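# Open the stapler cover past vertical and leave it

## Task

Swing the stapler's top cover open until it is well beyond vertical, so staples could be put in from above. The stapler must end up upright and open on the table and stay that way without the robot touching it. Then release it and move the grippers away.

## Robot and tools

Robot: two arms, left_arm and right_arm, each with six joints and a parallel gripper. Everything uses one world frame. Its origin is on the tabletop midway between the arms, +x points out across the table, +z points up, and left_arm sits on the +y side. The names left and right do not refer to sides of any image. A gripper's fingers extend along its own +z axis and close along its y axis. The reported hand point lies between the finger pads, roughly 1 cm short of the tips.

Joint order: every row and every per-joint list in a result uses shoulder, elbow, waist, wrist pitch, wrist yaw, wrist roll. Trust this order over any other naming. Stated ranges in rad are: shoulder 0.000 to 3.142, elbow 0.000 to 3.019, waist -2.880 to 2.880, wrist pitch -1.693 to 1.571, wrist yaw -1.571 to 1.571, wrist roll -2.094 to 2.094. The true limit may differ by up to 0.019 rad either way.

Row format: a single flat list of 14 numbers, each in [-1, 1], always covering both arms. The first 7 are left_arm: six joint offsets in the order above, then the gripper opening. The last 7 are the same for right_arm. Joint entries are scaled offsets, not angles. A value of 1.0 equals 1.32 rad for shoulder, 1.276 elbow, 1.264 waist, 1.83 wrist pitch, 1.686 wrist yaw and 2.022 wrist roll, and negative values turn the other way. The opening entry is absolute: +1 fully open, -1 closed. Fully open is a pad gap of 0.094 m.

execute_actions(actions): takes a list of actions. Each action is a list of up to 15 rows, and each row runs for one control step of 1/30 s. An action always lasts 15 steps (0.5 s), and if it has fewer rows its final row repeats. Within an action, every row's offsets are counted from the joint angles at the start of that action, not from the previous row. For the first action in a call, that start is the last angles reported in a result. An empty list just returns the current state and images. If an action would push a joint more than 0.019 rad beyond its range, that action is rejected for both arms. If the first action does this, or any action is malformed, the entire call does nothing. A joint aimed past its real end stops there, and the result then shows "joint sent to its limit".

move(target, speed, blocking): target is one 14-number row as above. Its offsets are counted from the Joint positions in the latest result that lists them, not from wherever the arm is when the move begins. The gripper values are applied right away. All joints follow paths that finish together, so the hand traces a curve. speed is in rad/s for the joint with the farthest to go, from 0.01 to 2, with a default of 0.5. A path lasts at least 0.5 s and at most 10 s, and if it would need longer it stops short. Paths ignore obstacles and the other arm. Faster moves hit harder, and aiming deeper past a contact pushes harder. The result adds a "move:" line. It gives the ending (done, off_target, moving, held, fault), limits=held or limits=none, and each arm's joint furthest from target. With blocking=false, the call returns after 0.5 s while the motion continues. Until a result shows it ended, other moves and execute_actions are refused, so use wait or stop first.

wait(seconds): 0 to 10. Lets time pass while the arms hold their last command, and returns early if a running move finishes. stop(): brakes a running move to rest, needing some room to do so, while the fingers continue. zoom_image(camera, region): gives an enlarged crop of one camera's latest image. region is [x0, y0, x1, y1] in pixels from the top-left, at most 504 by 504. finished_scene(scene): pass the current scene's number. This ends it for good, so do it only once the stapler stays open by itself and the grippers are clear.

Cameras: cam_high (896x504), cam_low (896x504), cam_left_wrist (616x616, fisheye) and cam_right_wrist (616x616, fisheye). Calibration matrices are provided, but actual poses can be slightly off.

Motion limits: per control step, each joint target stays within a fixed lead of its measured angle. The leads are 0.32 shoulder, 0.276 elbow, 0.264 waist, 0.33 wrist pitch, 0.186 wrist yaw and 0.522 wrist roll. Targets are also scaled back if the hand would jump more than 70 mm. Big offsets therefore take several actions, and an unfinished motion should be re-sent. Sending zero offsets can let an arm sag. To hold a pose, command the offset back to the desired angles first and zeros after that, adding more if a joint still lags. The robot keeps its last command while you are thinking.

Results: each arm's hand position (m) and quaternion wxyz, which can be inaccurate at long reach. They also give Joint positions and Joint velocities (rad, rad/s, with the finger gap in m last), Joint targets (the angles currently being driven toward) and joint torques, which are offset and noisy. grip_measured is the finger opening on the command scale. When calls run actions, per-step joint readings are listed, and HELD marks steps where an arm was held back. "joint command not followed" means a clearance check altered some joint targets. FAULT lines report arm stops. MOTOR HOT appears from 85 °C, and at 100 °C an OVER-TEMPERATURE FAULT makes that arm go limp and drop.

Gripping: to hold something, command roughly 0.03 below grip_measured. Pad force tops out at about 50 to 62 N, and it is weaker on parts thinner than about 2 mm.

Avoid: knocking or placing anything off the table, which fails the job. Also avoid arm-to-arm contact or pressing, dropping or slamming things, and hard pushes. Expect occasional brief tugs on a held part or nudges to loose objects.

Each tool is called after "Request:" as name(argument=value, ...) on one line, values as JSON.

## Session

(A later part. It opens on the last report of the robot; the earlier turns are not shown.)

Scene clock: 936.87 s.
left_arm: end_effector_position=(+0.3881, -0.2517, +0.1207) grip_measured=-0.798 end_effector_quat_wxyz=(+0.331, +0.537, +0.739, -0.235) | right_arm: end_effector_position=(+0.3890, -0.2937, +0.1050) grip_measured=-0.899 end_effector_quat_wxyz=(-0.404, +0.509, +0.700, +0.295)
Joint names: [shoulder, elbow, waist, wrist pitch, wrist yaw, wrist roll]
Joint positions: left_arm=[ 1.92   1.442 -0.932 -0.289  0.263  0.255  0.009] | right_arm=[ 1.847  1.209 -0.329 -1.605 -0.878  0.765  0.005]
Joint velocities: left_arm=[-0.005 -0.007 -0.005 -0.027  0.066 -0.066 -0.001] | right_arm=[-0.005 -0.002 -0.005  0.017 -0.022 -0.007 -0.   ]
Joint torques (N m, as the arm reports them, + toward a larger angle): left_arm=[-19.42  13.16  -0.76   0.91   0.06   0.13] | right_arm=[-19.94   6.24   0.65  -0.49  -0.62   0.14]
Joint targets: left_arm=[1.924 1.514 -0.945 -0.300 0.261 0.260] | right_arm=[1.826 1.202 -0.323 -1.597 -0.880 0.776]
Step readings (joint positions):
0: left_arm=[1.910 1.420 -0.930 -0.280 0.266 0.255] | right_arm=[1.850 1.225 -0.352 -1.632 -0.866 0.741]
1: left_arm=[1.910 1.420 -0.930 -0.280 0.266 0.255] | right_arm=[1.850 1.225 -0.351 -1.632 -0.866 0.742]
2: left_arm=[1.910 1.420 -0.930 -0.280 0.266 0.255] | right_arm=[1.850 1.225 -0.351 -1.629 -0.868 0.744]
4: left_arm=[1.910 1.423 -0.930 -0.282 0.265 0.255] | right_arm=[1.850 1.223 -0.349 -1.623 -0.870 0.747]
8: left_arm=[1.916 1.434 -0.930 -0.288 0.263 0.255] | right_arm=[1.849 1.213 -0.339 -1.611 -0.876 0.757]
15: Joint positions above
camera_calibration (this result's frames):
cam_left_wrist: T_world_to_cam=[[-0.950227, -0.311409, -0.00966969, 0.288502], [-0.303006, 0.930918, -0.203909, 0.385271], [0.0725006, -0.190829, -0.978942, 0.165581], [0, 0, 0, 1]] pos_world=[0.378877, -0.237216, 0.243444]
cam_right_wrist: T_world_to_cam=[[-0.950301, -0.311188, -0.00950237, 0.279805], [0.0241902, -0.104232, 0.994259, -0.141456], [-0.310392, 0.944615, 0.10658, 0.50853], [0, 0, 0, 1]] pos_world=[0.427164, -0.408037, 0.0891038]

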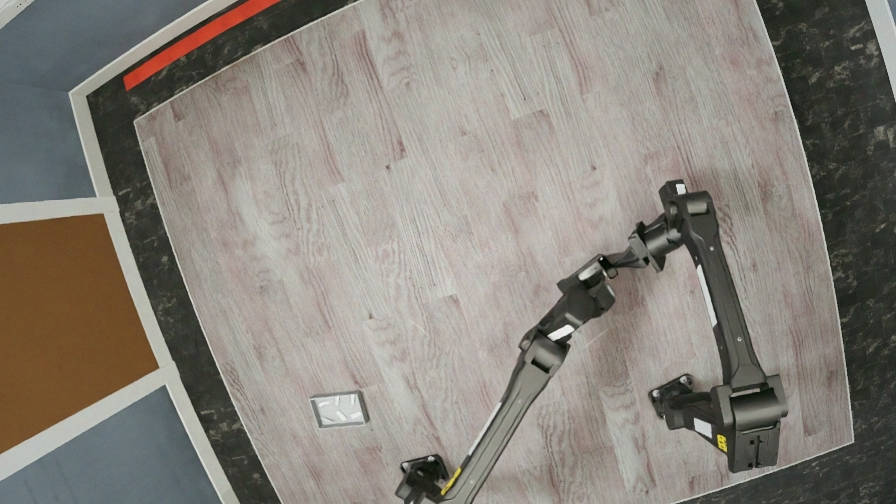

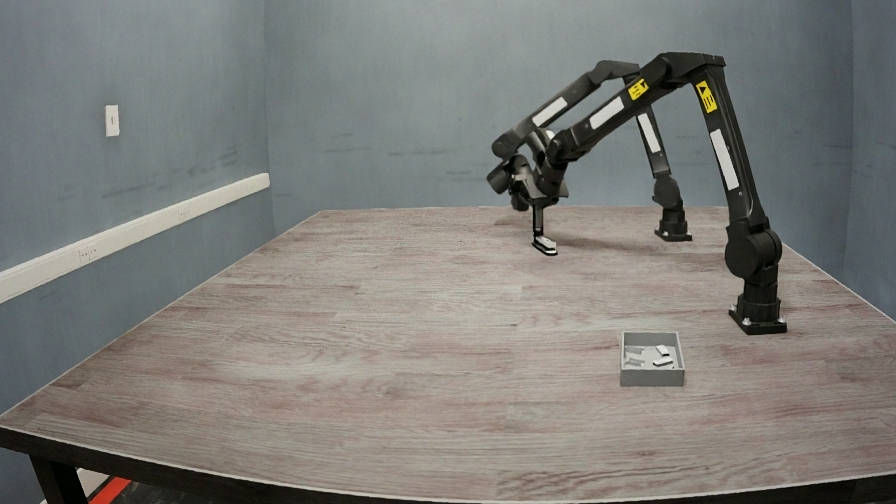

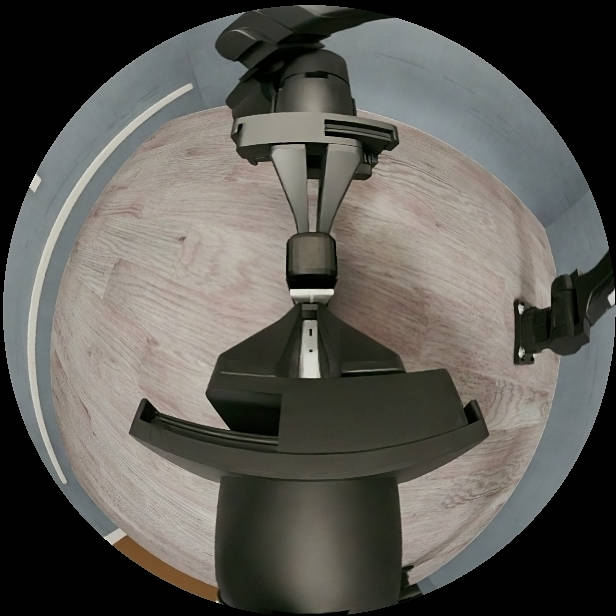

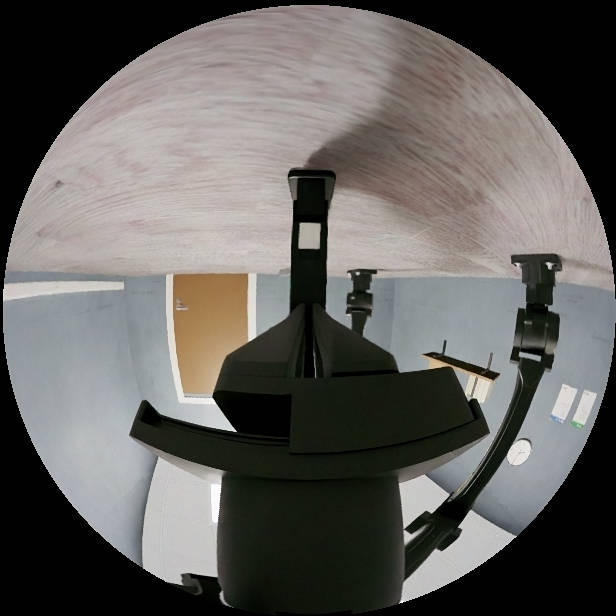

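Request:
execute_actions(actions=[[[0.0023,0.0564,-0.0103,-0.0060,-0.0012,0.0025,-0.8, 0.0280,0.0307,-0.0074,-0.0074,0.0027,-0.0079,-0.9],[0.0023,0.0564,-0.0103,-0.0060,-0.0012,0.0025,-0.8, 0.0294,0.0324,-0.0094,-0.0087,0.0036,-0.0094,-0.9],[0.0038,0.0591,-0.0108,-0.0067,-0.0015,0.0025,-0.8, 0.0308,0.0341,-0.0113,-0.0101,0.0045,-0.0108,-0.9],[0.0053,0.0618,-0.0112,-0.0075,-0.0017,0.0025,-0.8, 0.0323,0.0358,-0.0132,-0.0114,0.0054,-0.0123,-0.9],[0.0068,0.0645,-0.0117,-0.0082,-0.0020,0.0025,-0.8, 0.0337,0.0375,-0.0151,-0.0128,0.0063,-0.0138,-0.9],[0.0083,0.0672,-0.0122,-0.0089,-0.0022,0.0025,-0.8, 0.0352,0.0392,-0.0170,-0.0141,0.0072,-0.0152,-0.9],[0.0098,0.0698,-0.0127,-0.0096,-0.0025,0.0025,-0.8, 0.0366,0.0409,-0.0189,-0.0155,0.0081,-0.0167,-0.9],[0.0113,0.0725,-0.0131,-0.0103,-0.0028,0.0025,-0.8, 0.0380,0.0425,-0.0208,-0.0168,0.0090,-0.0181,-0.9],[0.0128,0.0752,-0.0136,-0.0111,-0.0030,0.0025,-0.8, 0.0395,0.0442,-0.0227,-0.0182,0.0099,-0.0196,-0.9],[0.0143,0.0779,-0.0141,-0.0118,-0.0033,0.0025,-0.8, 0.0409,0.0459,-0.0246,-0.0195,0.0108,-0.0211,-0.9],[0.0158,0.0806,-0.0146,-0.0125,-0.0035,0.0025,-0.8, 0.0409,0.0459,-0.0246,-0.0195,0.0108,-0.0211,-0.9],[0.0173,0.0832,-0.0150,-0.0132,-0.0038,0.0025,-0.8, 0.0409,0.0459,-0.0246,-0.0195,0.0108,-0.0211,-0.9]]])

Request:
zoom_image(camera="cam_high", region=[550, 220, 680, 320])

Scene clock: 974.63 s.
left_arm: end_effector_position=(+0.3913, -0.2607, +0.1228) grip_measured=-0.798 end_effector_quat_wxyz=(+0.332, +0.538, +0.738, -0.235) | right_arm: end_effector_position=(+0.3931, -0.3060, +0.1031) grip_measured=-0.899 end_effector_quat_wxyz=(-0.403, +0.509, +0.700, +0.296)
Joint names: [shoulder, elbow, waist, wrist pitch, wrist yaw, wrist roll]
Joint positions: left_arm=[ 1.938  1.475 -0.937 -0.301  0.258  0.255  0.009] | right_arm=[ 1.868  1.231 -0.354 -1.629 -0.863  0.735  0.005]
Joint velocities: left_arm=[-0.005  0.012 -0.034  0.012  0.007 -0.007 -0.001] | right_arm=[ 0.005  0.002 -0.024 -0.022  0.022 -0.037  0.   ]
Joint torques (N m, as the arm reports them, + toward a larger angle): left_arm=[-20.18  13.    -0.76   1.08   0.09   0.12] | right_arm=[-15.13  10.06   0.07  -1.22  -0.37  -0.09]
Joint targets: left_arm=[1.943 1.548 -0.951 -0.313 0.256 0.260] | right_arm=[1.901 1.268 -0.360 -1.641 -0.859 0.722]
Step readings (joint positions):
0: left_arm=[1.920 1.442 -0.932 -0.289 0.263 0.255] | right_arm=[1.846 1.209 -0.329 -1.605 -0.878 0.767]
1: left_arm=[1.920 1.442 -0.932 -0.289 0.263 0.255] | right_arm=[1.846 1.209 -0.329 -1.605 -0.877 0.766]
2: left_arm=[1.920 1.442 -0.932 -0.289 0.263 0.255] | right_arm=[1.847 1.210 -0.329 -1.607 -0.876 0.764]
4: left_arm=[1.920 1.442 -0.932 -0.289 0.262 0.255] | right_arm=[1.849 1.213 -0.330 -1.611 -0.873 0.760]
8: left_arm=[1.925 1.452 -0.933 -0.295 0.260 0.255] | right_arm=[1.858 1.223 -0.338 -1.620 -0.868 0.749]
15: Joint positions above
camera_calibration (this result's frames):
cam_left_wrist: T_world_to_cam=[[-0.950809, -0.309474, -0.0137183, 0.289993], [-0.300209, 0.931455, -0.205588, 0.394264], [0.0764023, -0.191357, -0.978542, 0.163942], [0, 0, 0, 1]] pos_world=[0.381564, -0.246123, 0.245459]
cam_right_wrist: T_world_to_cam=[[-0.95058, -0.310319, -0.00999109, 0.280336], [0.0237573, -0.104784, 0.994211, -0.140874], [-0.30957, 0.94484, 0.106978, 0.521314], [0, 0, 0, 1]] pos_world=[0.431212, -0.420326, 0.0870902]

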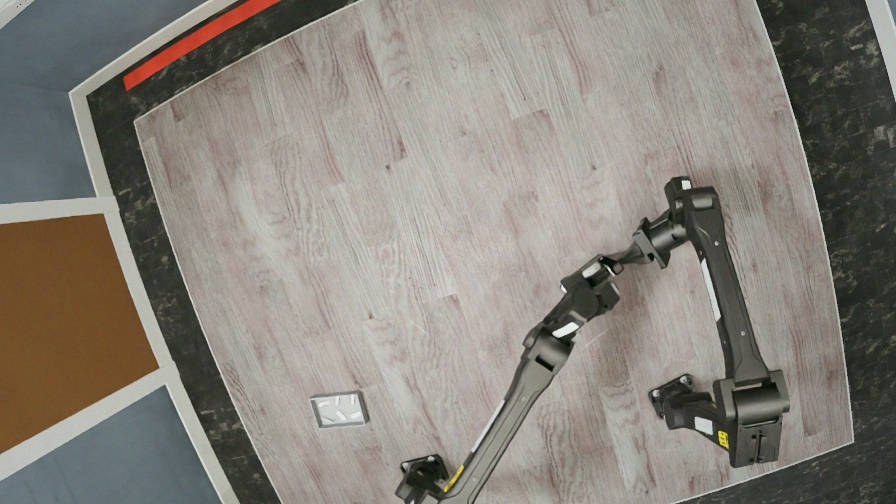

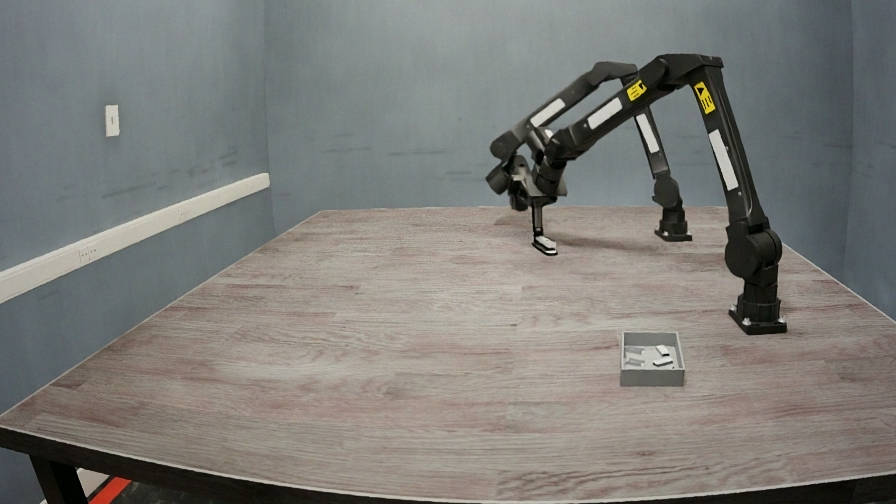

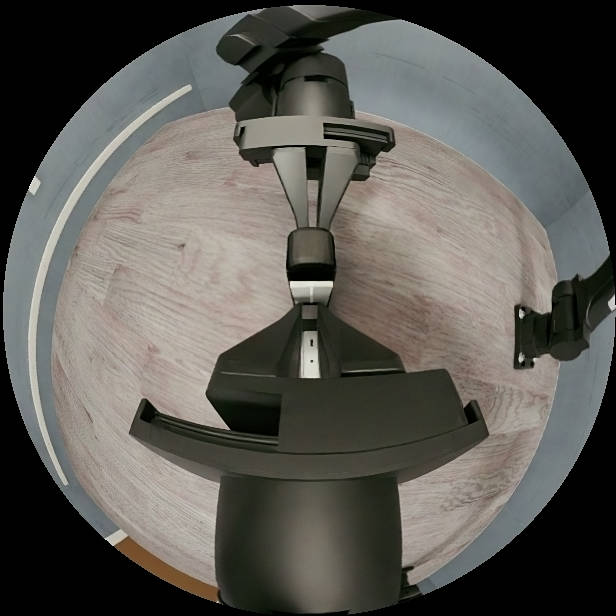

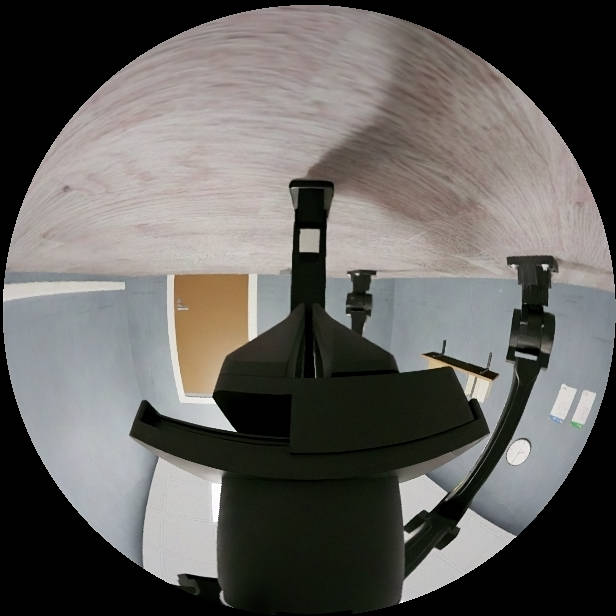

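Region (550, 220, 680, 320) of cam_high's 896x504 image, scaled by 3.877, with more detail than that image has; it fills the top 388 rows of this view, and the rest is white.

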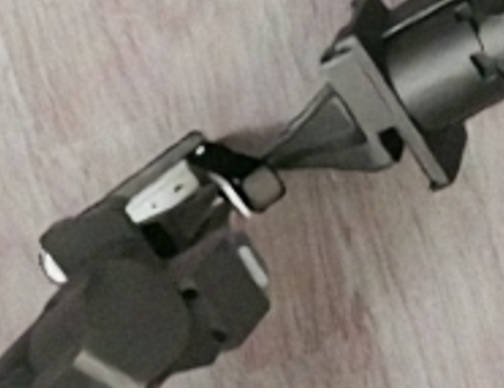

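Request:
execute_actions(actions=[[[0.0030,0.0572,-0.0103,-0.0066,-0.0012,0.0025,-0.8, 0.0266,0.0304,-0.0064,-0.0074,0.0032,-0.0077,-0.9],[0.0056,0.0611,-0.0110,-0.0074,-0.0015,0.0025,-0.8, 0.0283,0.0319,-0.0081,-0.0082,0.0041,-0.0089,-0.9],[0.0082,0.0649,-0.0117,-0.0082,-0.0017,0.0025,-0.8, 0.0299,0.0333,-0.0097,-0.0090,0.0050,-0.0101,-0.9],[0.0107,0.0688,-0.0123,-0.0090,-0.0020,0.0025,-0.8, 0.0315,0.0347,-0.0114,-0.0098,0.0058,-0.0114,-0.9],[0.0133,0.0726,-0.0130,-0.0098,-0.0022,0.0025,-0.8, 0.0331,0.0362,-0.0131,-0.0107,0.0067,-0.0126,-0.9],[0.0158,0.0765,-0.0137,-0.0106,-0.0025,0.0025,-0.8, 0.0348,0.0376,-0.0147,-0.0115,0.0075,-0.0138,-0.9],[0.0184,0.0803,-0.0144,-0.0113,-0.0028,0.0025,-0.8, 0.0364,0.0390,-0.0164,-0.0123,0.0084,-0.0150,-0.9],[0.0210,0.0842,-0.0151,-0.0121,-0.0030,0.0025,-0.8, 0.0380,0.0405,-0.0180,-0.0131,0.0093,-0.0163,-0.9],[0.0235,0.0881,-0.0158,-0.0129,-0.0033,0.0025,-0.8, 0.0397,0.0419,-0.0197,-0.0139,0.0101,-0.0175,-0.9],[0.0261,0.0919,-0.0165,-0.0137,-0.0035,0.0025,-0.8, 0.0413,0.0433,-0.0214,-0.0148,0.0110,-0.0187,-0.9],[0.0286,0.0958,-0.0172,-0.0145,-0.0038,0.0025,-0.8, 0.0413,0.0433,-0.0214,-0.0148,0.0110,-0.0187,-0.9]]])

Request:
zoom_image(camera="cam_high", region=[550, 220, 680, 320])

Scene clock: 999.90 s.
left_arm: end_effector_position=(+0.3954, -0.2756, +0.1225) grip_measured=-0.798 end_effector_quat_wxyz=(+0.334, +0.541, +0.736, -0.235) | right_arm: end_effector_position=(+0.3965, -0.3166, +0.0993) grip_measured=-0.899 end_effector_quat_wxyz=(-0.403, +0.509, +0.701, +0.295)
Joint names: [shoulder, elbow, waist, wrist pitch, wrist yaw, wrist roll]
Joint positions: left_arm=[ 1.971  1.526 -0.946 -0.315  0.253  0.255  0.009] | right_arm=[ 1.889  1.25  -0.375 -1.645 -0.847  0.709  0.005]
Joint velocities: left_arm=[ 0.015 -0.017 -0.034 -0.022 -0.037 -0.007  0.001] | right_arm=[ 0.005  0.002 -0.015 -0.022  0.007  0.037 -0.001]
Joint torques (N m, as the arm reports them, + toward a larger angle): left_arm=[-20.37  13.24  -0.42   0.95   0.07   0.13] | right_arm=[-15.62   9.78   0.32  -1.41  -0.34  -0.04]
Joint targets: left_arm=[1.976 1.597 -0.959 -0.328 0.252 0.260] | right_arm=[1.922 1.286 -0.381 -1.656 -0.844 0.697]
Step readings (joint positions):
0: left_arm=[1.938 1.476 -0.938 -0.301 0.258 0.255] | right_arm=[1.868 1.231 -0.354 -1.630 -0.863 0.731]
1: left_arm=[1.938 1.476 -0.938 -0.301 0.258 0.255] | right_arm=[1.868 1.231 -0.354 -1.630 -0.862 0.731]
2: left_arm=[1.938 1.476 -0.938 -0.301 0.258 0.255] | right_arm=[1.868 1.231 -0.354 -1.631 -0.861 0.730]
4: left_arm=[1.940 1.479 -0.938 -0.304 0.257 0.255] | right_arm=[1.869 1.234 -0.355 -1.634 -0.858 0.728]
8: left_arm=[1.952 1.500 -0.940 -0.309 0.255 0.255] | right_arm=[1.877 1.243 -0.360 -1.640 -0.852 0.720]
15: Joint positions above
camera_calibration (this result's frames):
cam_left_wrist: T_world_to_cam=[[-0.952524, -0.303929, -0.0180189, 0.292034], [-0.293759, 0.932979, -0.207978, 0.407494], [0.080022, -0.192811, -0.977967, 0.158549], [0, 0, 0, 1]] pos_world=[0.385188, -0.260856, 0.245068]
cam_right_wrist: T_world_to_cam=[[-0.949863, -0.312468, -0.0111149, 0.279377], [0.0225119, -0.103803, 0.994343, -0.13749], [-0.311854, 0.94424, 0.105633, 0.53363], [0, 0, 0, 1]] pos_world=[0.43488, -0.43085, 0.0834483]

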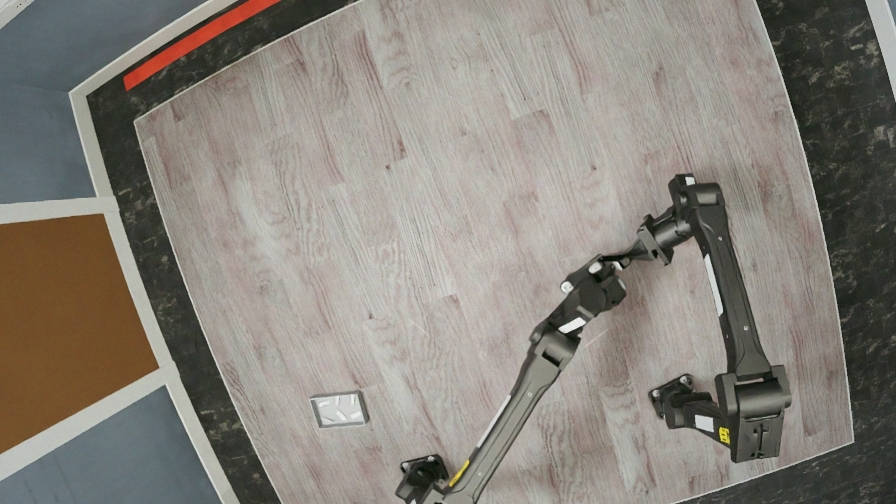

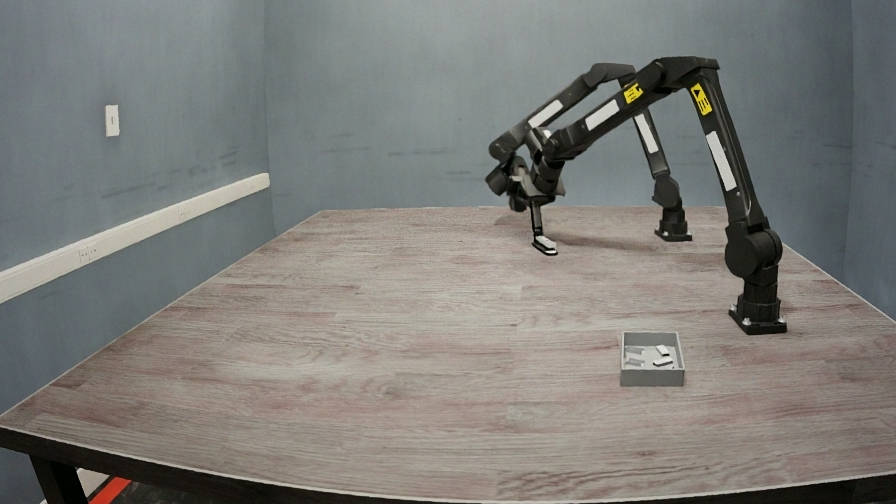

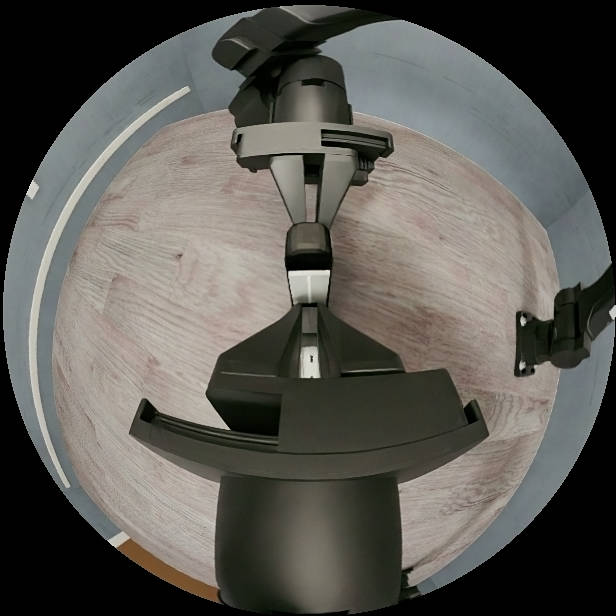

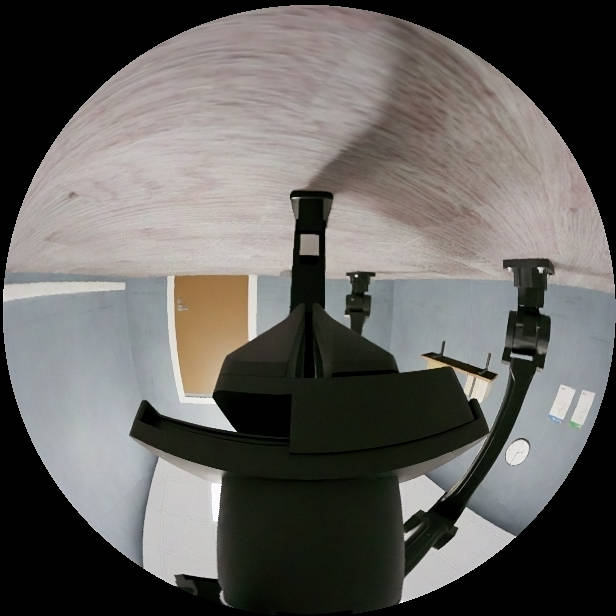

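Region (550, 220, 680, 320) of cam_high's 896x504 image, scaled by 3.877, with more detail than that image has; it fills the top 388 rows of this view, and the rest is white.

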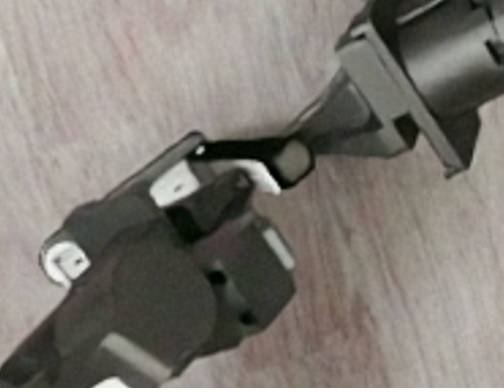

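Request:
execute_actions(actions=[[[0.0038,0.0556,-0.0103,-0.0066,-0.0009,0.0025,-0.8, 0.0275,0.0298,-0.0068,-0.0065,0.0027,-0.0073,-0.9],[0.0068,0.0594,-0.0109,-0.0072,-0.0012,0.0025,-0.8, 0.0300,0.0314,-0.0088,-0.0070,0.0036,-0.0086,-0.9],[0.0099,0.0632,-0.0114,-0.0078,-0.0015,0.0025,-0.8, 0.0325,0.0330,-0.0108,-0.0075,0.0045,-0.0100,-0.9],[0.0129,0.0671,-0.0120,-0.0084,-0.0018,0.0025,-0.8, 0.0349,0.0346,-0.0128,-0.0080,0.0054,-0.0114,-0.9],[0.0160,0.0709,-0.0125,-0.0089,-0.0020,0.0025,-0.8, 0.0374,0.0362,-0.0148,-0.0085,0.0063,-0.0127,-0.9],[0.0190,0.0747,-0.0131,-0.0095,-0.0023,0.0025,-0.8, 0.0399,0.0378,-0.0169,-0.0090,0.0073,-0.0141,-0.9],[0.0220,0.0785,-0.0137,-0.0101,-0.0026,0.0025,-0.8, 0.0424,0.0394,-0.0189,-0.0096,0.0082,-0.0155,-0.9],[0.0251,0.0824,-0.0142,-0.0107,-0.0029,0.0025,-0.8, 0.0449,0.0411,-0.0209,-0.0101,0.0091,-0.0168,-0.9],[0.0281,0.0862,-0.0148,-0.0113,-0.0032,0.0025,-0.8, 0.0474,0.0427,-0.0229,-0.0106,0.0100,-0.0182,-0.9],[0.0311,0.0900,-0.0154,-0.0119,-0.0035,0.0025,-0.8, 0.0498,0.0443,-0.0249,-0.0111,0.0109,-0.0196,-0.9],[0.0342,0.0938,-0.0159,-0.0124,-0.0037,0.0025,-0.8, 0.0498,0.0443,-0.0249,-0.0111,0.0109,-0.0196,-0.9]]])

Request:
zoom_image(camera="cam_high", region=[550, 220, 680, 320])

Scene clock: 1025.13 s.
left_arm: end_effector_position=(+0.3999, -0.2895, +0.1155) grip_measured=-0.798 end_effector_quat_wxyz=(+0.333, +0.543, +0.735, -0.234) | right_arm: end_effector_position=(+0.4010, -0.3298, +0.0902) grip_measured=-0.899 end_effector_quat_wxyz=(-0.403, +0.509, +0.700, +0.296)
Joint names: [shoulder, elbow, waist, wrist pitch, wrist yaw, wrist roll]
Joint positions: left_arm=[ 2.013  1.574 -0.954 -0.324  0.249  0.255  0.009] | right_arm=[ 1.922  1.27  -0.401 -1.653 -0.833  0.682  0.005]
Joint velocities: left_arm=[ 0.034 -0.012 -0.024 -0.012  0.051 -0.066 -0.001] | right_arm=[ 0.024  0.002 -0.024 -0.002  0.007  0.037  0.   ]
Joint torques (N m, as the arm reports them, + toward a larger angle): left_arm=[-21.34  13.18   0.41   0.81   0.08   0.13] | right_arm=[-16.53   9.75   0.39  -1.36  -0.32  -0.08]
Joint targets: left_arm=[2.016 1.646 -0.967 -0.337 0.247 0.260] | right_arm=[1.954 1.306 -0.406 -1.665 -0.829 0.670]
Step readings (joint positions):
0: left_arm=[1.972 1.526 -0.948 -0.316 0.253 0.255] | right_arm=[1.889 1.250 -0.375 -1.645 -0.847 0.706]
1: left_arm=[1.972 1.526 -0.948 -0.316 0.253 0.255] | right_arm=[1.889 1.250 -0.375 -1.645 -0.847 0.706]
2: left_arm=[1.972 1.526 -0.948 -0.316 0.253 0.255] | right_arm=[1.889 1.250 -0.375 -1.645 -0.846 0.705]
4: left_arm=[1.974 1.529 -0.948 -0.317 0.253 0.255] | right_arm=[1.891 1.252 -0.376 -1.648 -0.844 0.703]
8: left_arm=[1.989 1.550 -0.949 -0.320 0.251 0.255] | right_arm=[1.903 1.263 -0.383 -1.651 -0.837 0.694]
15: Joint positions above
camera_calibration (this result's frames):
cam_left_wrist: T_world_to_cam=[[-0.953806, -0.299745, -0.0201786, 0.29393], [-0.289506, 0.935011, -0.204793, 0.418844], [0.0802527, -0.189491, -0.978597, 0.149642], [0, 0, 0, 1]] pos_world=[0.389601, -0.275164, 0.238147]
cam_right_wrist: T_world_to_cam=[[-0.950665, -0.310041, -0.0105162, 0.28047], [0.0232203, -0.104922, 0.994209, -0.130605], [-0.309349, 0.944916, 0.106945, 0.547516], [0, 0, 0, 1]] pos_world=[0.43904, -0.444103, 0.0742444]

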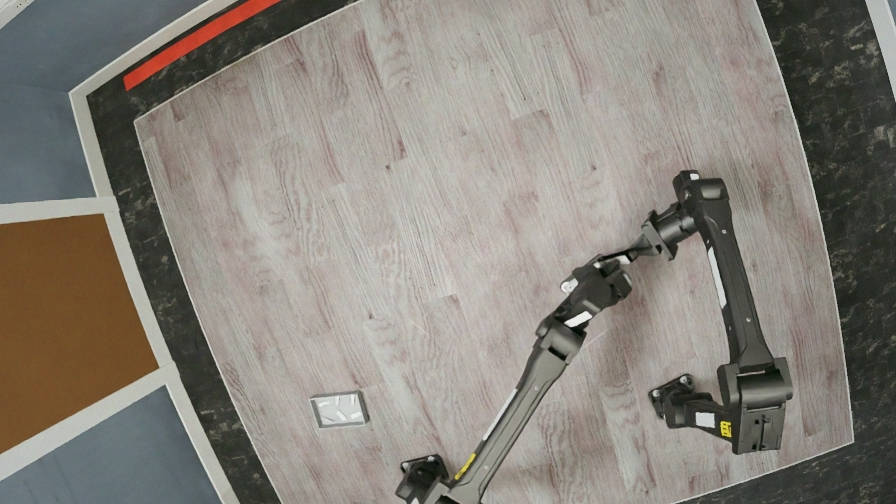

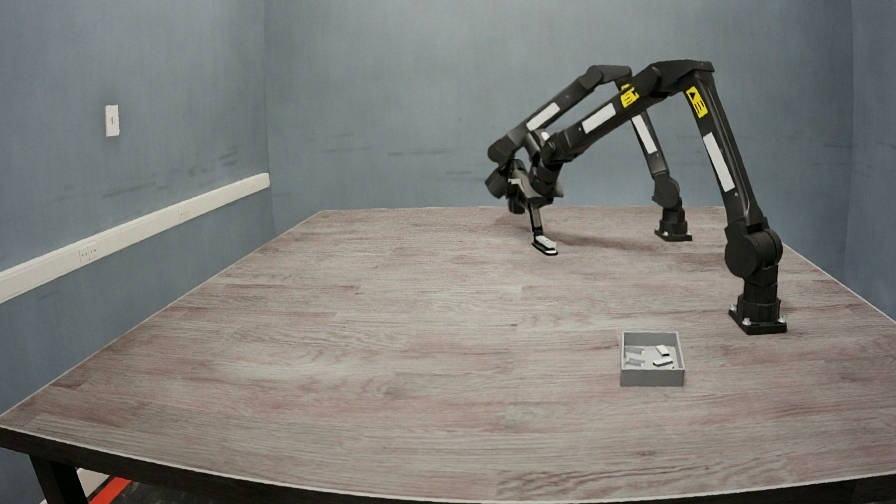

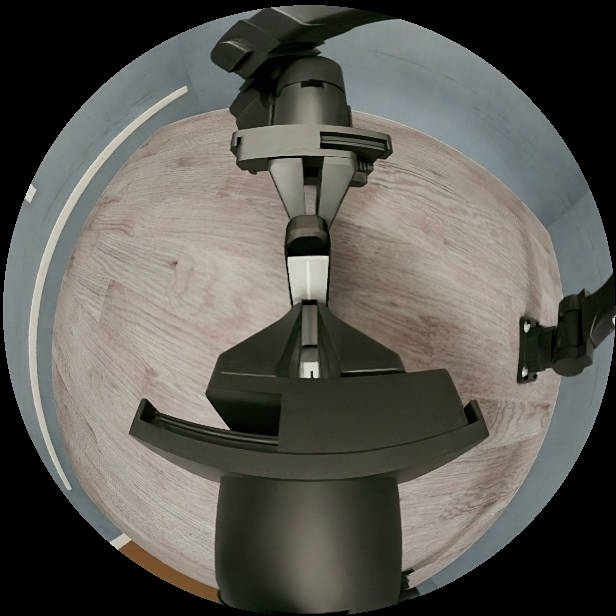

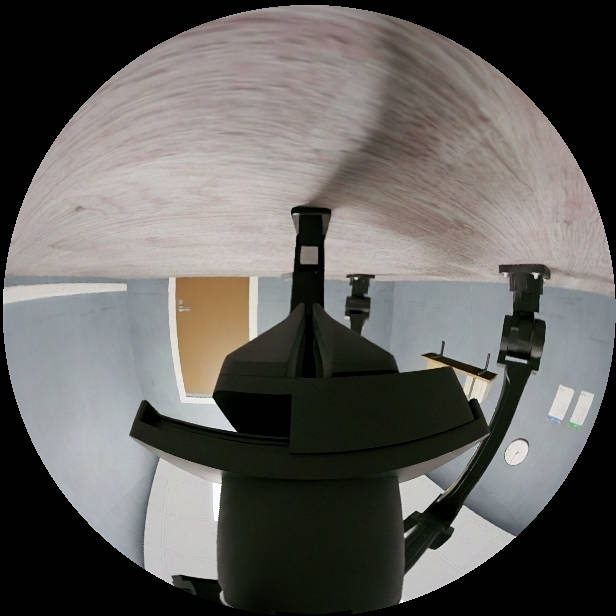

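Region (550, 220, 680, 320) of cam_high's 896x504 image, scaled by 3.877, with more detail than that image has; it fills the top 388 rows of this view, and the rest is white.

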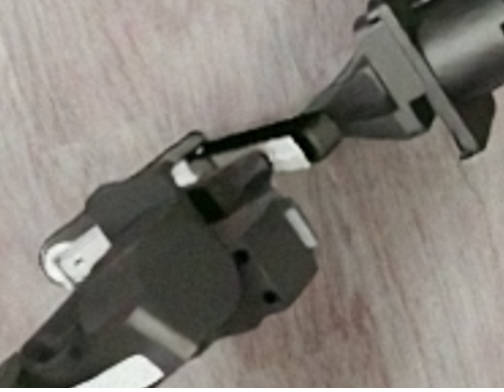

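Request:
execute_actions(actions=[[[-0.0167,0.0235,0,0,0,0.0025,-0.8, 0.0264,0.0294,-0.0061,-0.0065,0.0029,-0.0069,-0.9],[-0.0212,0.0235,0,0,0,0.0025,-0.8, 0.0286,0.0305,-0.0075,-0.0065,0.0037,-0.0079,-0.9],[-0.0258,0.0235,0,0,0,0.0025,-0.8, 0.0307,0.0317,-0.0089,-0.0065,0.0045,-0.0089,-0.9],[-0.0303,0.0235,0,0,0,0.0025,-0.8, 0.0329,0.0329,-0.0103,-0.0065,0.0053,-0.0099,-0.9],[-0.0348,0.0235,0,0,0,0.0025,-0.8, 0.0350,0.0341,-0.0117,-0.0065,0.0061,-0.0109,-0.9],[-0.0394,0.0235,0,0,0,0.0025,-0.8, 0.0372,0.0352,-0.0131,-0.0065,0.0069,-0.0120,-0.9],[-0.0439,0.0235,0,0,0,0.0025,-0.8, 0.0394,0.0364,-0.0145,-0.0065,0.0077,-0.0130,-0.9],[-0.0485,0.0235,0,0,0,0.0025,-0.8, 0.0415,0.0376,-0.0159,-0.0065,0.0085,-0.0140,-0.9],[-0.0530,0.0235,0,0,0,0.0025,-0.8, 0.0437,0.0387,-0.0173,-0.0065,0.0093,-0.0150,-0.9],[-0.0576,0.0235,0,0,0,0.0025,-0.8, 0.0458,0.0399,-0.0187,-0.0065,0.0102,-0.0160,-0.9]],[[-0.0167,-0.0094,0,0,0,0.0025,-0.8, 0.0265,0.0291,-0.0059,0.0054,0.0027,-0.0067,-0.9],[-0.0212,-0.0133,0,0,0,0.0025,-0.8, 0.0287,0.0300,-0.0071,0.0057,0.0033,-0.0075,-0.9],[-0.0258,-0.0173,0,0,0,0.0025,-0.8, 0.0309,0.0308,-0.0083,0.0061,0.0039,-0.0082,-0.9],[-0.0303,-0.0212,0,0,0,0.0025,-0.8, 0.0331,0.0317,-0.0095,0.0065,0.0045,-0.0090,-0.9],[-0.0348,-0.0251,0,0,0,0.0025,-0.8, 0.0353,0.0326,-0.0106,0.0068,0.0051,-0.0098,-0.9],[-0.0394,-0.0290,0,0,0,0.0025,-0.8, 0.0376,0.0334,-0.0118,0.0072,0.0057,-0.0106,-0.9],[-0.0439,-0.0329,0,0,0,0.0025,-0.8, 0.0398,0.0343,-0.0130,0.0076,0.0063,-0.0114,-0.9],[-0.0485,-0.0368,0,0,0,0.0025,-0.8, 0.0420,0.0352,-0.0142,0.0079,0.0069,-0.0121,-0.9],[-0.0530,-0.0408,0,0,0,0.0025,-0.8, 0.0442,0.0360,-0.0154,0.0083,0.0075,-0.0129,-0.9],[-0.0576,-0.0447,0,0,0,0.0025,-0.8, 0.0464,0.0369,-0.0165,0.0087,0.0081,-0.0137,-0.9]]])

Request:
zoom_image(camera="cam_high", region=[550, 200, 700, 320])

Scene clock: 1051.17 s.
left_arm: end_effector_position=(+0.3886, -0.2763, +0.1666) grip_measured=-0.798 end_effector_quat_wxyz=(+0.356, +0.540, +0.724, -0.241) | right_arm: end_effector_position=(+0.4072, -0.3465, +0.0710) grip_measured=-0.899 end_effector_quat_wxyz=(-0.401, +0.507, +0.703, +0.296)
Joint names: [shoulder, elbow, waist, wrist pitch, wrist yaw, wrist roll]
Joint positions: left_arm=[ 1.906  1.524 -0.955 -0.326  0.249  0.255  0.009] | right_arm=[ 1.978  1.298 -0.431 -1.647 -0.808  0.645  0.005]
Joint velocities: left_arm=[-0.073 -0.002 -0.005 -0.012 -0.022  0.081 -0.001] | right_arm=[ 0.024 -0.002 -0.024  0.017 -0.037 -0.037 -0.001]
Joint torques (N m, as the arm reports them, + toward a larger angle): left_arm=[-22.6    7.81   0.68   1.49   0.14   0.11] | right_arm=[-17.     9.44  -0.1   -0.69  -0.3   -0.07]
Joint targets: left_arm=[1.879 1.518 -0.955 -0.326 0.249 0.260] | right_arm=[2.011 1.333 -0.438 -1.639 -0.805 0.634]
Step readings (joint positions; steps 1 to 15: 1st action; 16 to 30: 2nd action):
0: left_arm=[2.014 1.574 -0.955 -0.326 0.249 0.255] | right_arm=[1.923 1.270 -0.401 -1.654 -0.833 0.679]
1: left_arm=[2.014 1.574 -0.955 -0.326 0.249 0.255] | right_arm=[1.923 1.270 -0.401 -1.654 -0.832 0.678]
2: left_arm=[2.014 1.574 -0.955 -0.326 0.249 0.255] | right_arm=[1.923 1.270 -0.401 -1.654 -0.831 0.678]
4: left_arm=[2.013 1.574 -0.955 -0.326 0.249 0.255] | right_arm=[1.924 1.272 -0.402 -1.655 -0.828 0.676]
8: left_arm=[2.001 1.574 -0.955 -0.326 0.249 0.255] | right_arm=[1.933 1.280 -0.405 -1.655 -0.823 0.670]
15: left_arm=[1.955 1.574 -0.955 -0.326 0.249 0.255] | right_arm=[1.950 1.286 -0.418 -1.655 -0.818 0.661]
16: left_arm=[1.951 1.574 -0.955 -0.326 0.249 0.255] | right_arm=[1.951 1.286 -0.418 -1.655 -0.818 0.661]
17: left_arm=[1.947 1.574 -0.955 -0.326 0.249 0.255] | right_arm=[1.951 1.286 -0.418 -1.654 -0.817 0.660]
19: left_arm=[1.942 1.570 -0.955 -0.326 0.249 0.255] | right_arm=[1.952 1.287 -0.418 -1.653 -0.815 0.657]
23: left_arm=[1.927 1.546 -0.955 -0.326 0.249 0.255] | right_arm=[1.960 1.294 -0.421 -1.650 -0.812 0.652]
30: Joint positions above
camera_calibration (this result's frames):
cam_left_wrist: T_world_to_cam=[[-0.953168, -0.29992, -0.0389626, 0.290961], [-0.28083, 0.925508, -0.254106, 0.415919], [0.112272, -0.231264, -0.966391, 0.177059], [0, 0, 0, 1]] pos_world=[0.374258, -0.256724, 0.288133]
cam_right_wrist: T_world_to_cam=[[-0.948796, -0.315507, -0.0155175, 0.278724], [0.0179099, -0.102773, 0.994544, -0.110559], [-0.31538, 0.943341, 0.103162, 0.569505], [0, 0, 0, 1]] pos_world=[0.446043, -0.460661, 0.0555297]

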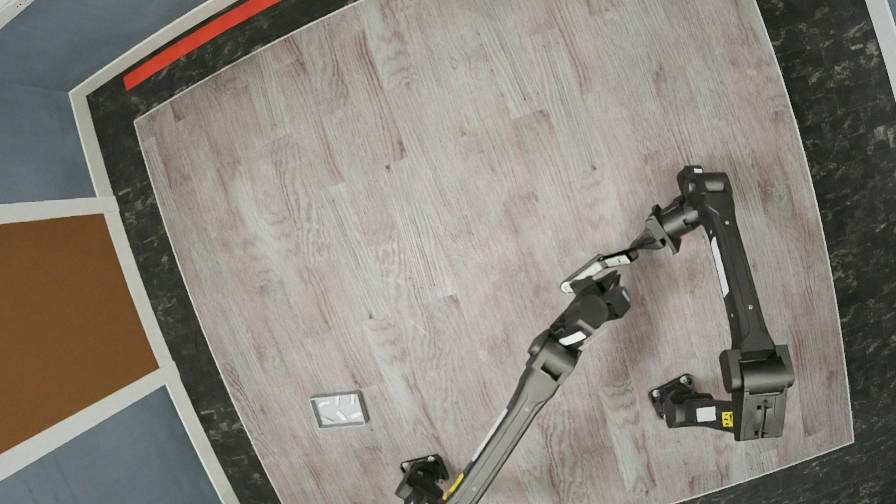

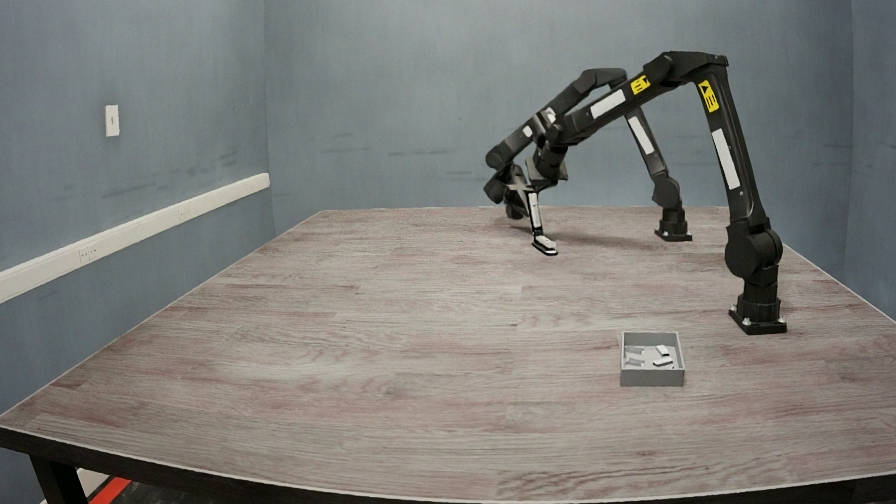

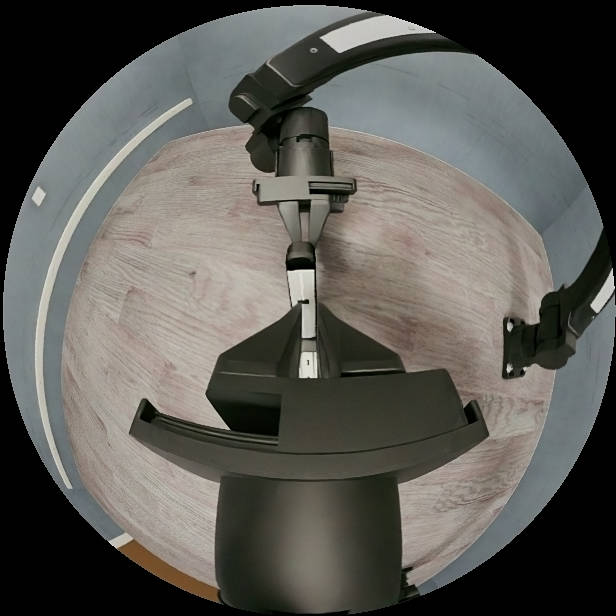

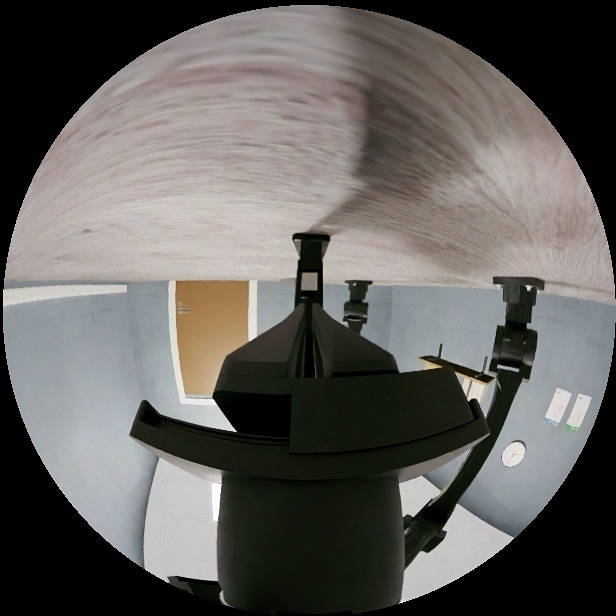

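Region (550, 200, 700, 320) of cam_high's 896x504 image, scaled by 3.360, with more detail than that image has; it fills the top 403 rows of this view, and the rest is white.

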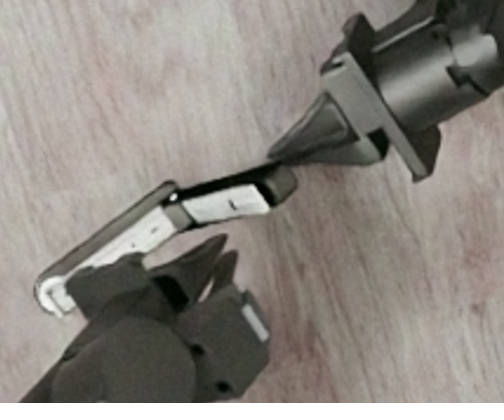

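Request:
move(target=[-0.31,-0.3135,0,0,0,0,-0.8, -0.1288,0.0235,-0.165,0,0,0,-0.9], speed=0.4)

Request:
zoom_image(camera="cam_low", region=[470, 150, 610, 270])

Request:
zoom_image(camera="cam_high", region=[540, 200, 700, 320])

Scene clock: 1060.80 s.
left_arm: end_effector_position=(+0.3007, -0.1626, +0.2161) grip_measured=-0.798 end_effector_quat_wxyz=(+0.358, +0.540, +0.723, -0.241) | right_arm: end_effector_position=(+0.4052, -0.4353, +0.1315) grip_measured=-0.899 end_effector_quat_wxyz=(-0.300, +0.565, +0.683, +0.352)
Joint names: [shoulder, elbow, waist, wrist pitch, wrist yaw, wrist roll]
Joint positions: left_arm=[ 1.507  1.129 -0.955 -0.326  0.249  0.255  0.009] | right_arm=[ 1.819  1.298 -0.639 -1.646 -0.808  0.643  0.005]
Joint velocities: left_arm=[ 0.005 -0.002 -0.015 -0.002  0.007  0.051  0.   ] | right_arm=[ 0.015 -0.002 -0.015 -0.007  0.037 -0.007 -0.   ]
Joint torques (N m, as the arm reports them, + toward a larger angle): left_arm=[-15.19   7.93   0.48   1.38   0.17   0.08] | right_arm=[-19.63  10.08   0.62  -0.71  -0.52   0.04]
Joint targets: left_arm=[1.497 1.124 -0.955 -0.326 0.249 0.255] | right_arm=[1.808 1.328 -0.639 -1.646 -0.808 0.645]
move: off_target (right_arm); limits=none; left_arm: farthest joint: the shoulder, 0.010 radians from its target (0.405 radians at the start); right_arm: farthest joint: the elbow, 0.030 radians from its target (0.030 radians at the start)
camera_calibration (this result's frames):
cam_left_wrist: T_world_to_cam=[[-0.953057, -0.300064, -0.0405456, 0.243467], [-0.280112, 0.92458, -0.258241, 0.299118], [0.114977, -0.234761, -0.965229, 0.259415], [0, 0, 0, 1]] pos_world=[0.285998, -0.142603, 0.337511]
cam_right_wrist: T_world_to_cam=[[-0.981616, -0.119531, -0.148804, 0.365828], [-0.146032, -0.0316756, 0.988773, -0.0816381], [-0.122903, 0.992325, 0.0136379, 0.601511], [0, 0, 0, 1]] pos_world=[0.421108, -0.555753, 0.126955]

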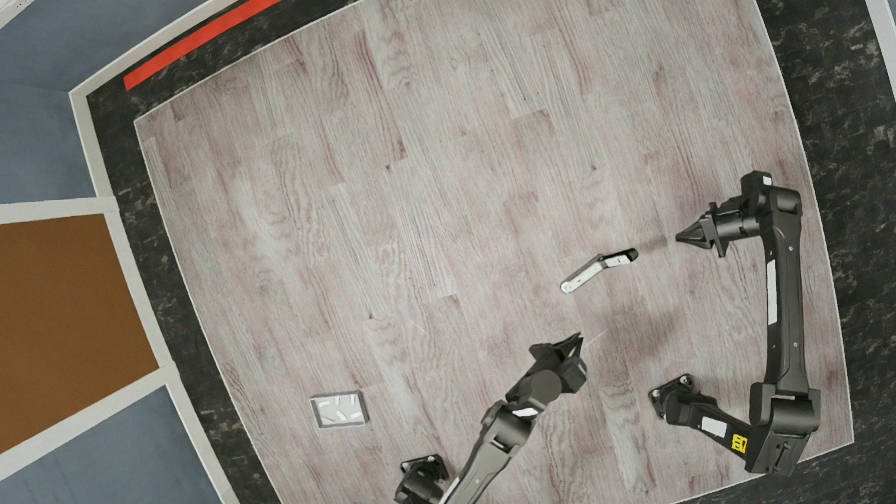

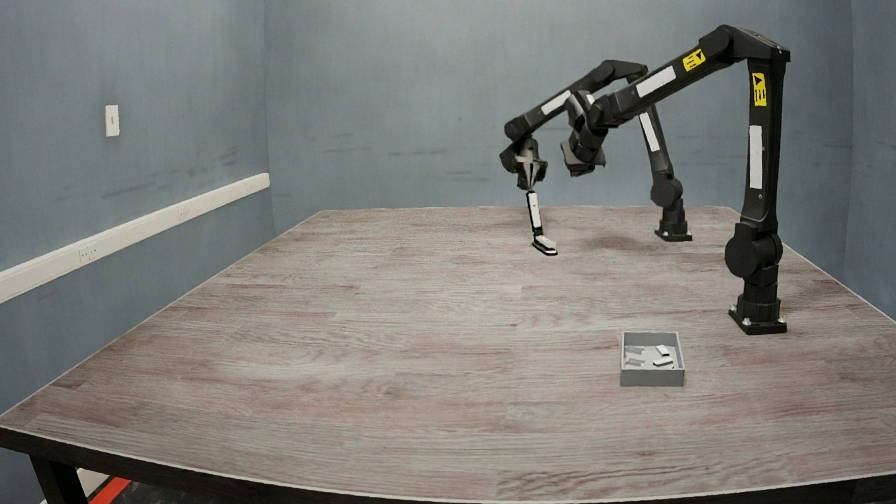

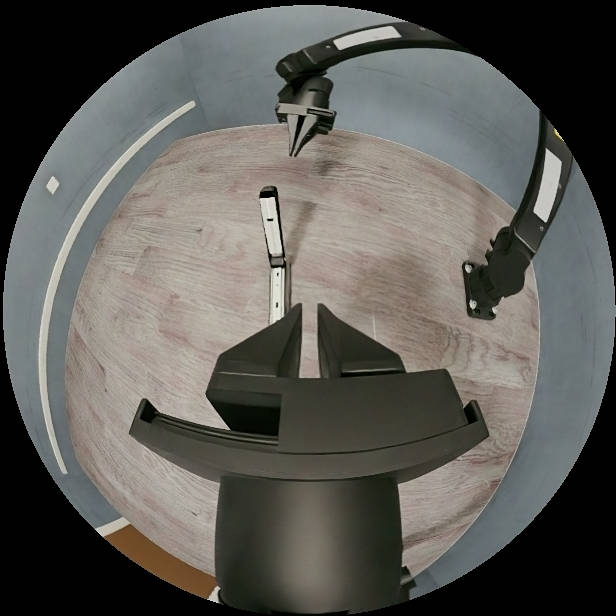

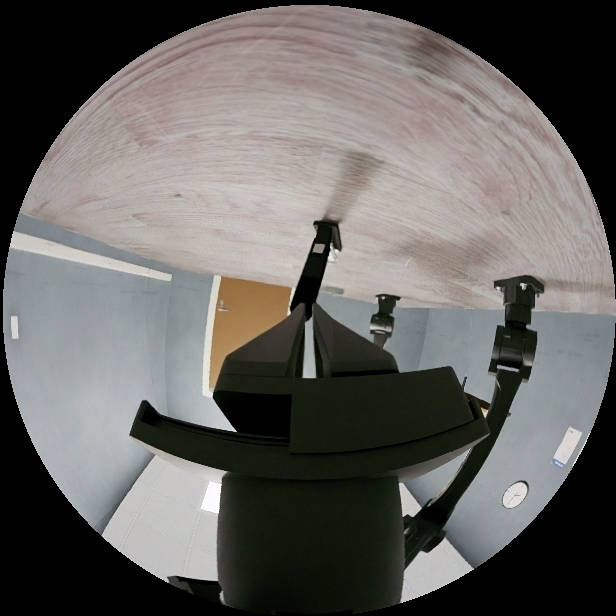

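Region (470, 150, 610, 270) of cam_low's 896x504 image, scaled by 3.600, with more detail than that image has; it fills the top 432 rows of this view, and the rest is white.

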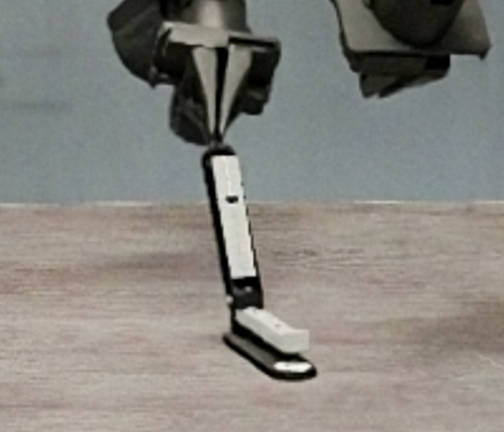

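Region (540, 200, 700, 320) of cam_high's 896x504 image, scaled by 3.150, with more detail than that image has; it fills the top 378 rows of this view, and the rest is white.

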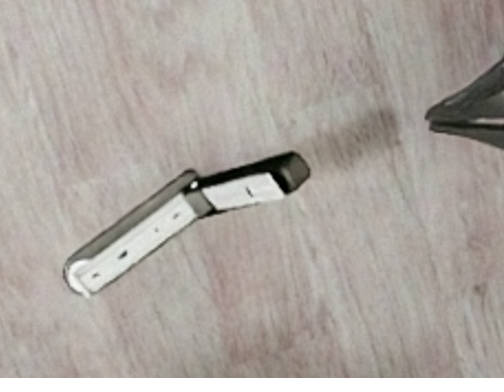

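Request:
finished_scene(scene=1)

The scene is finished: the task was done.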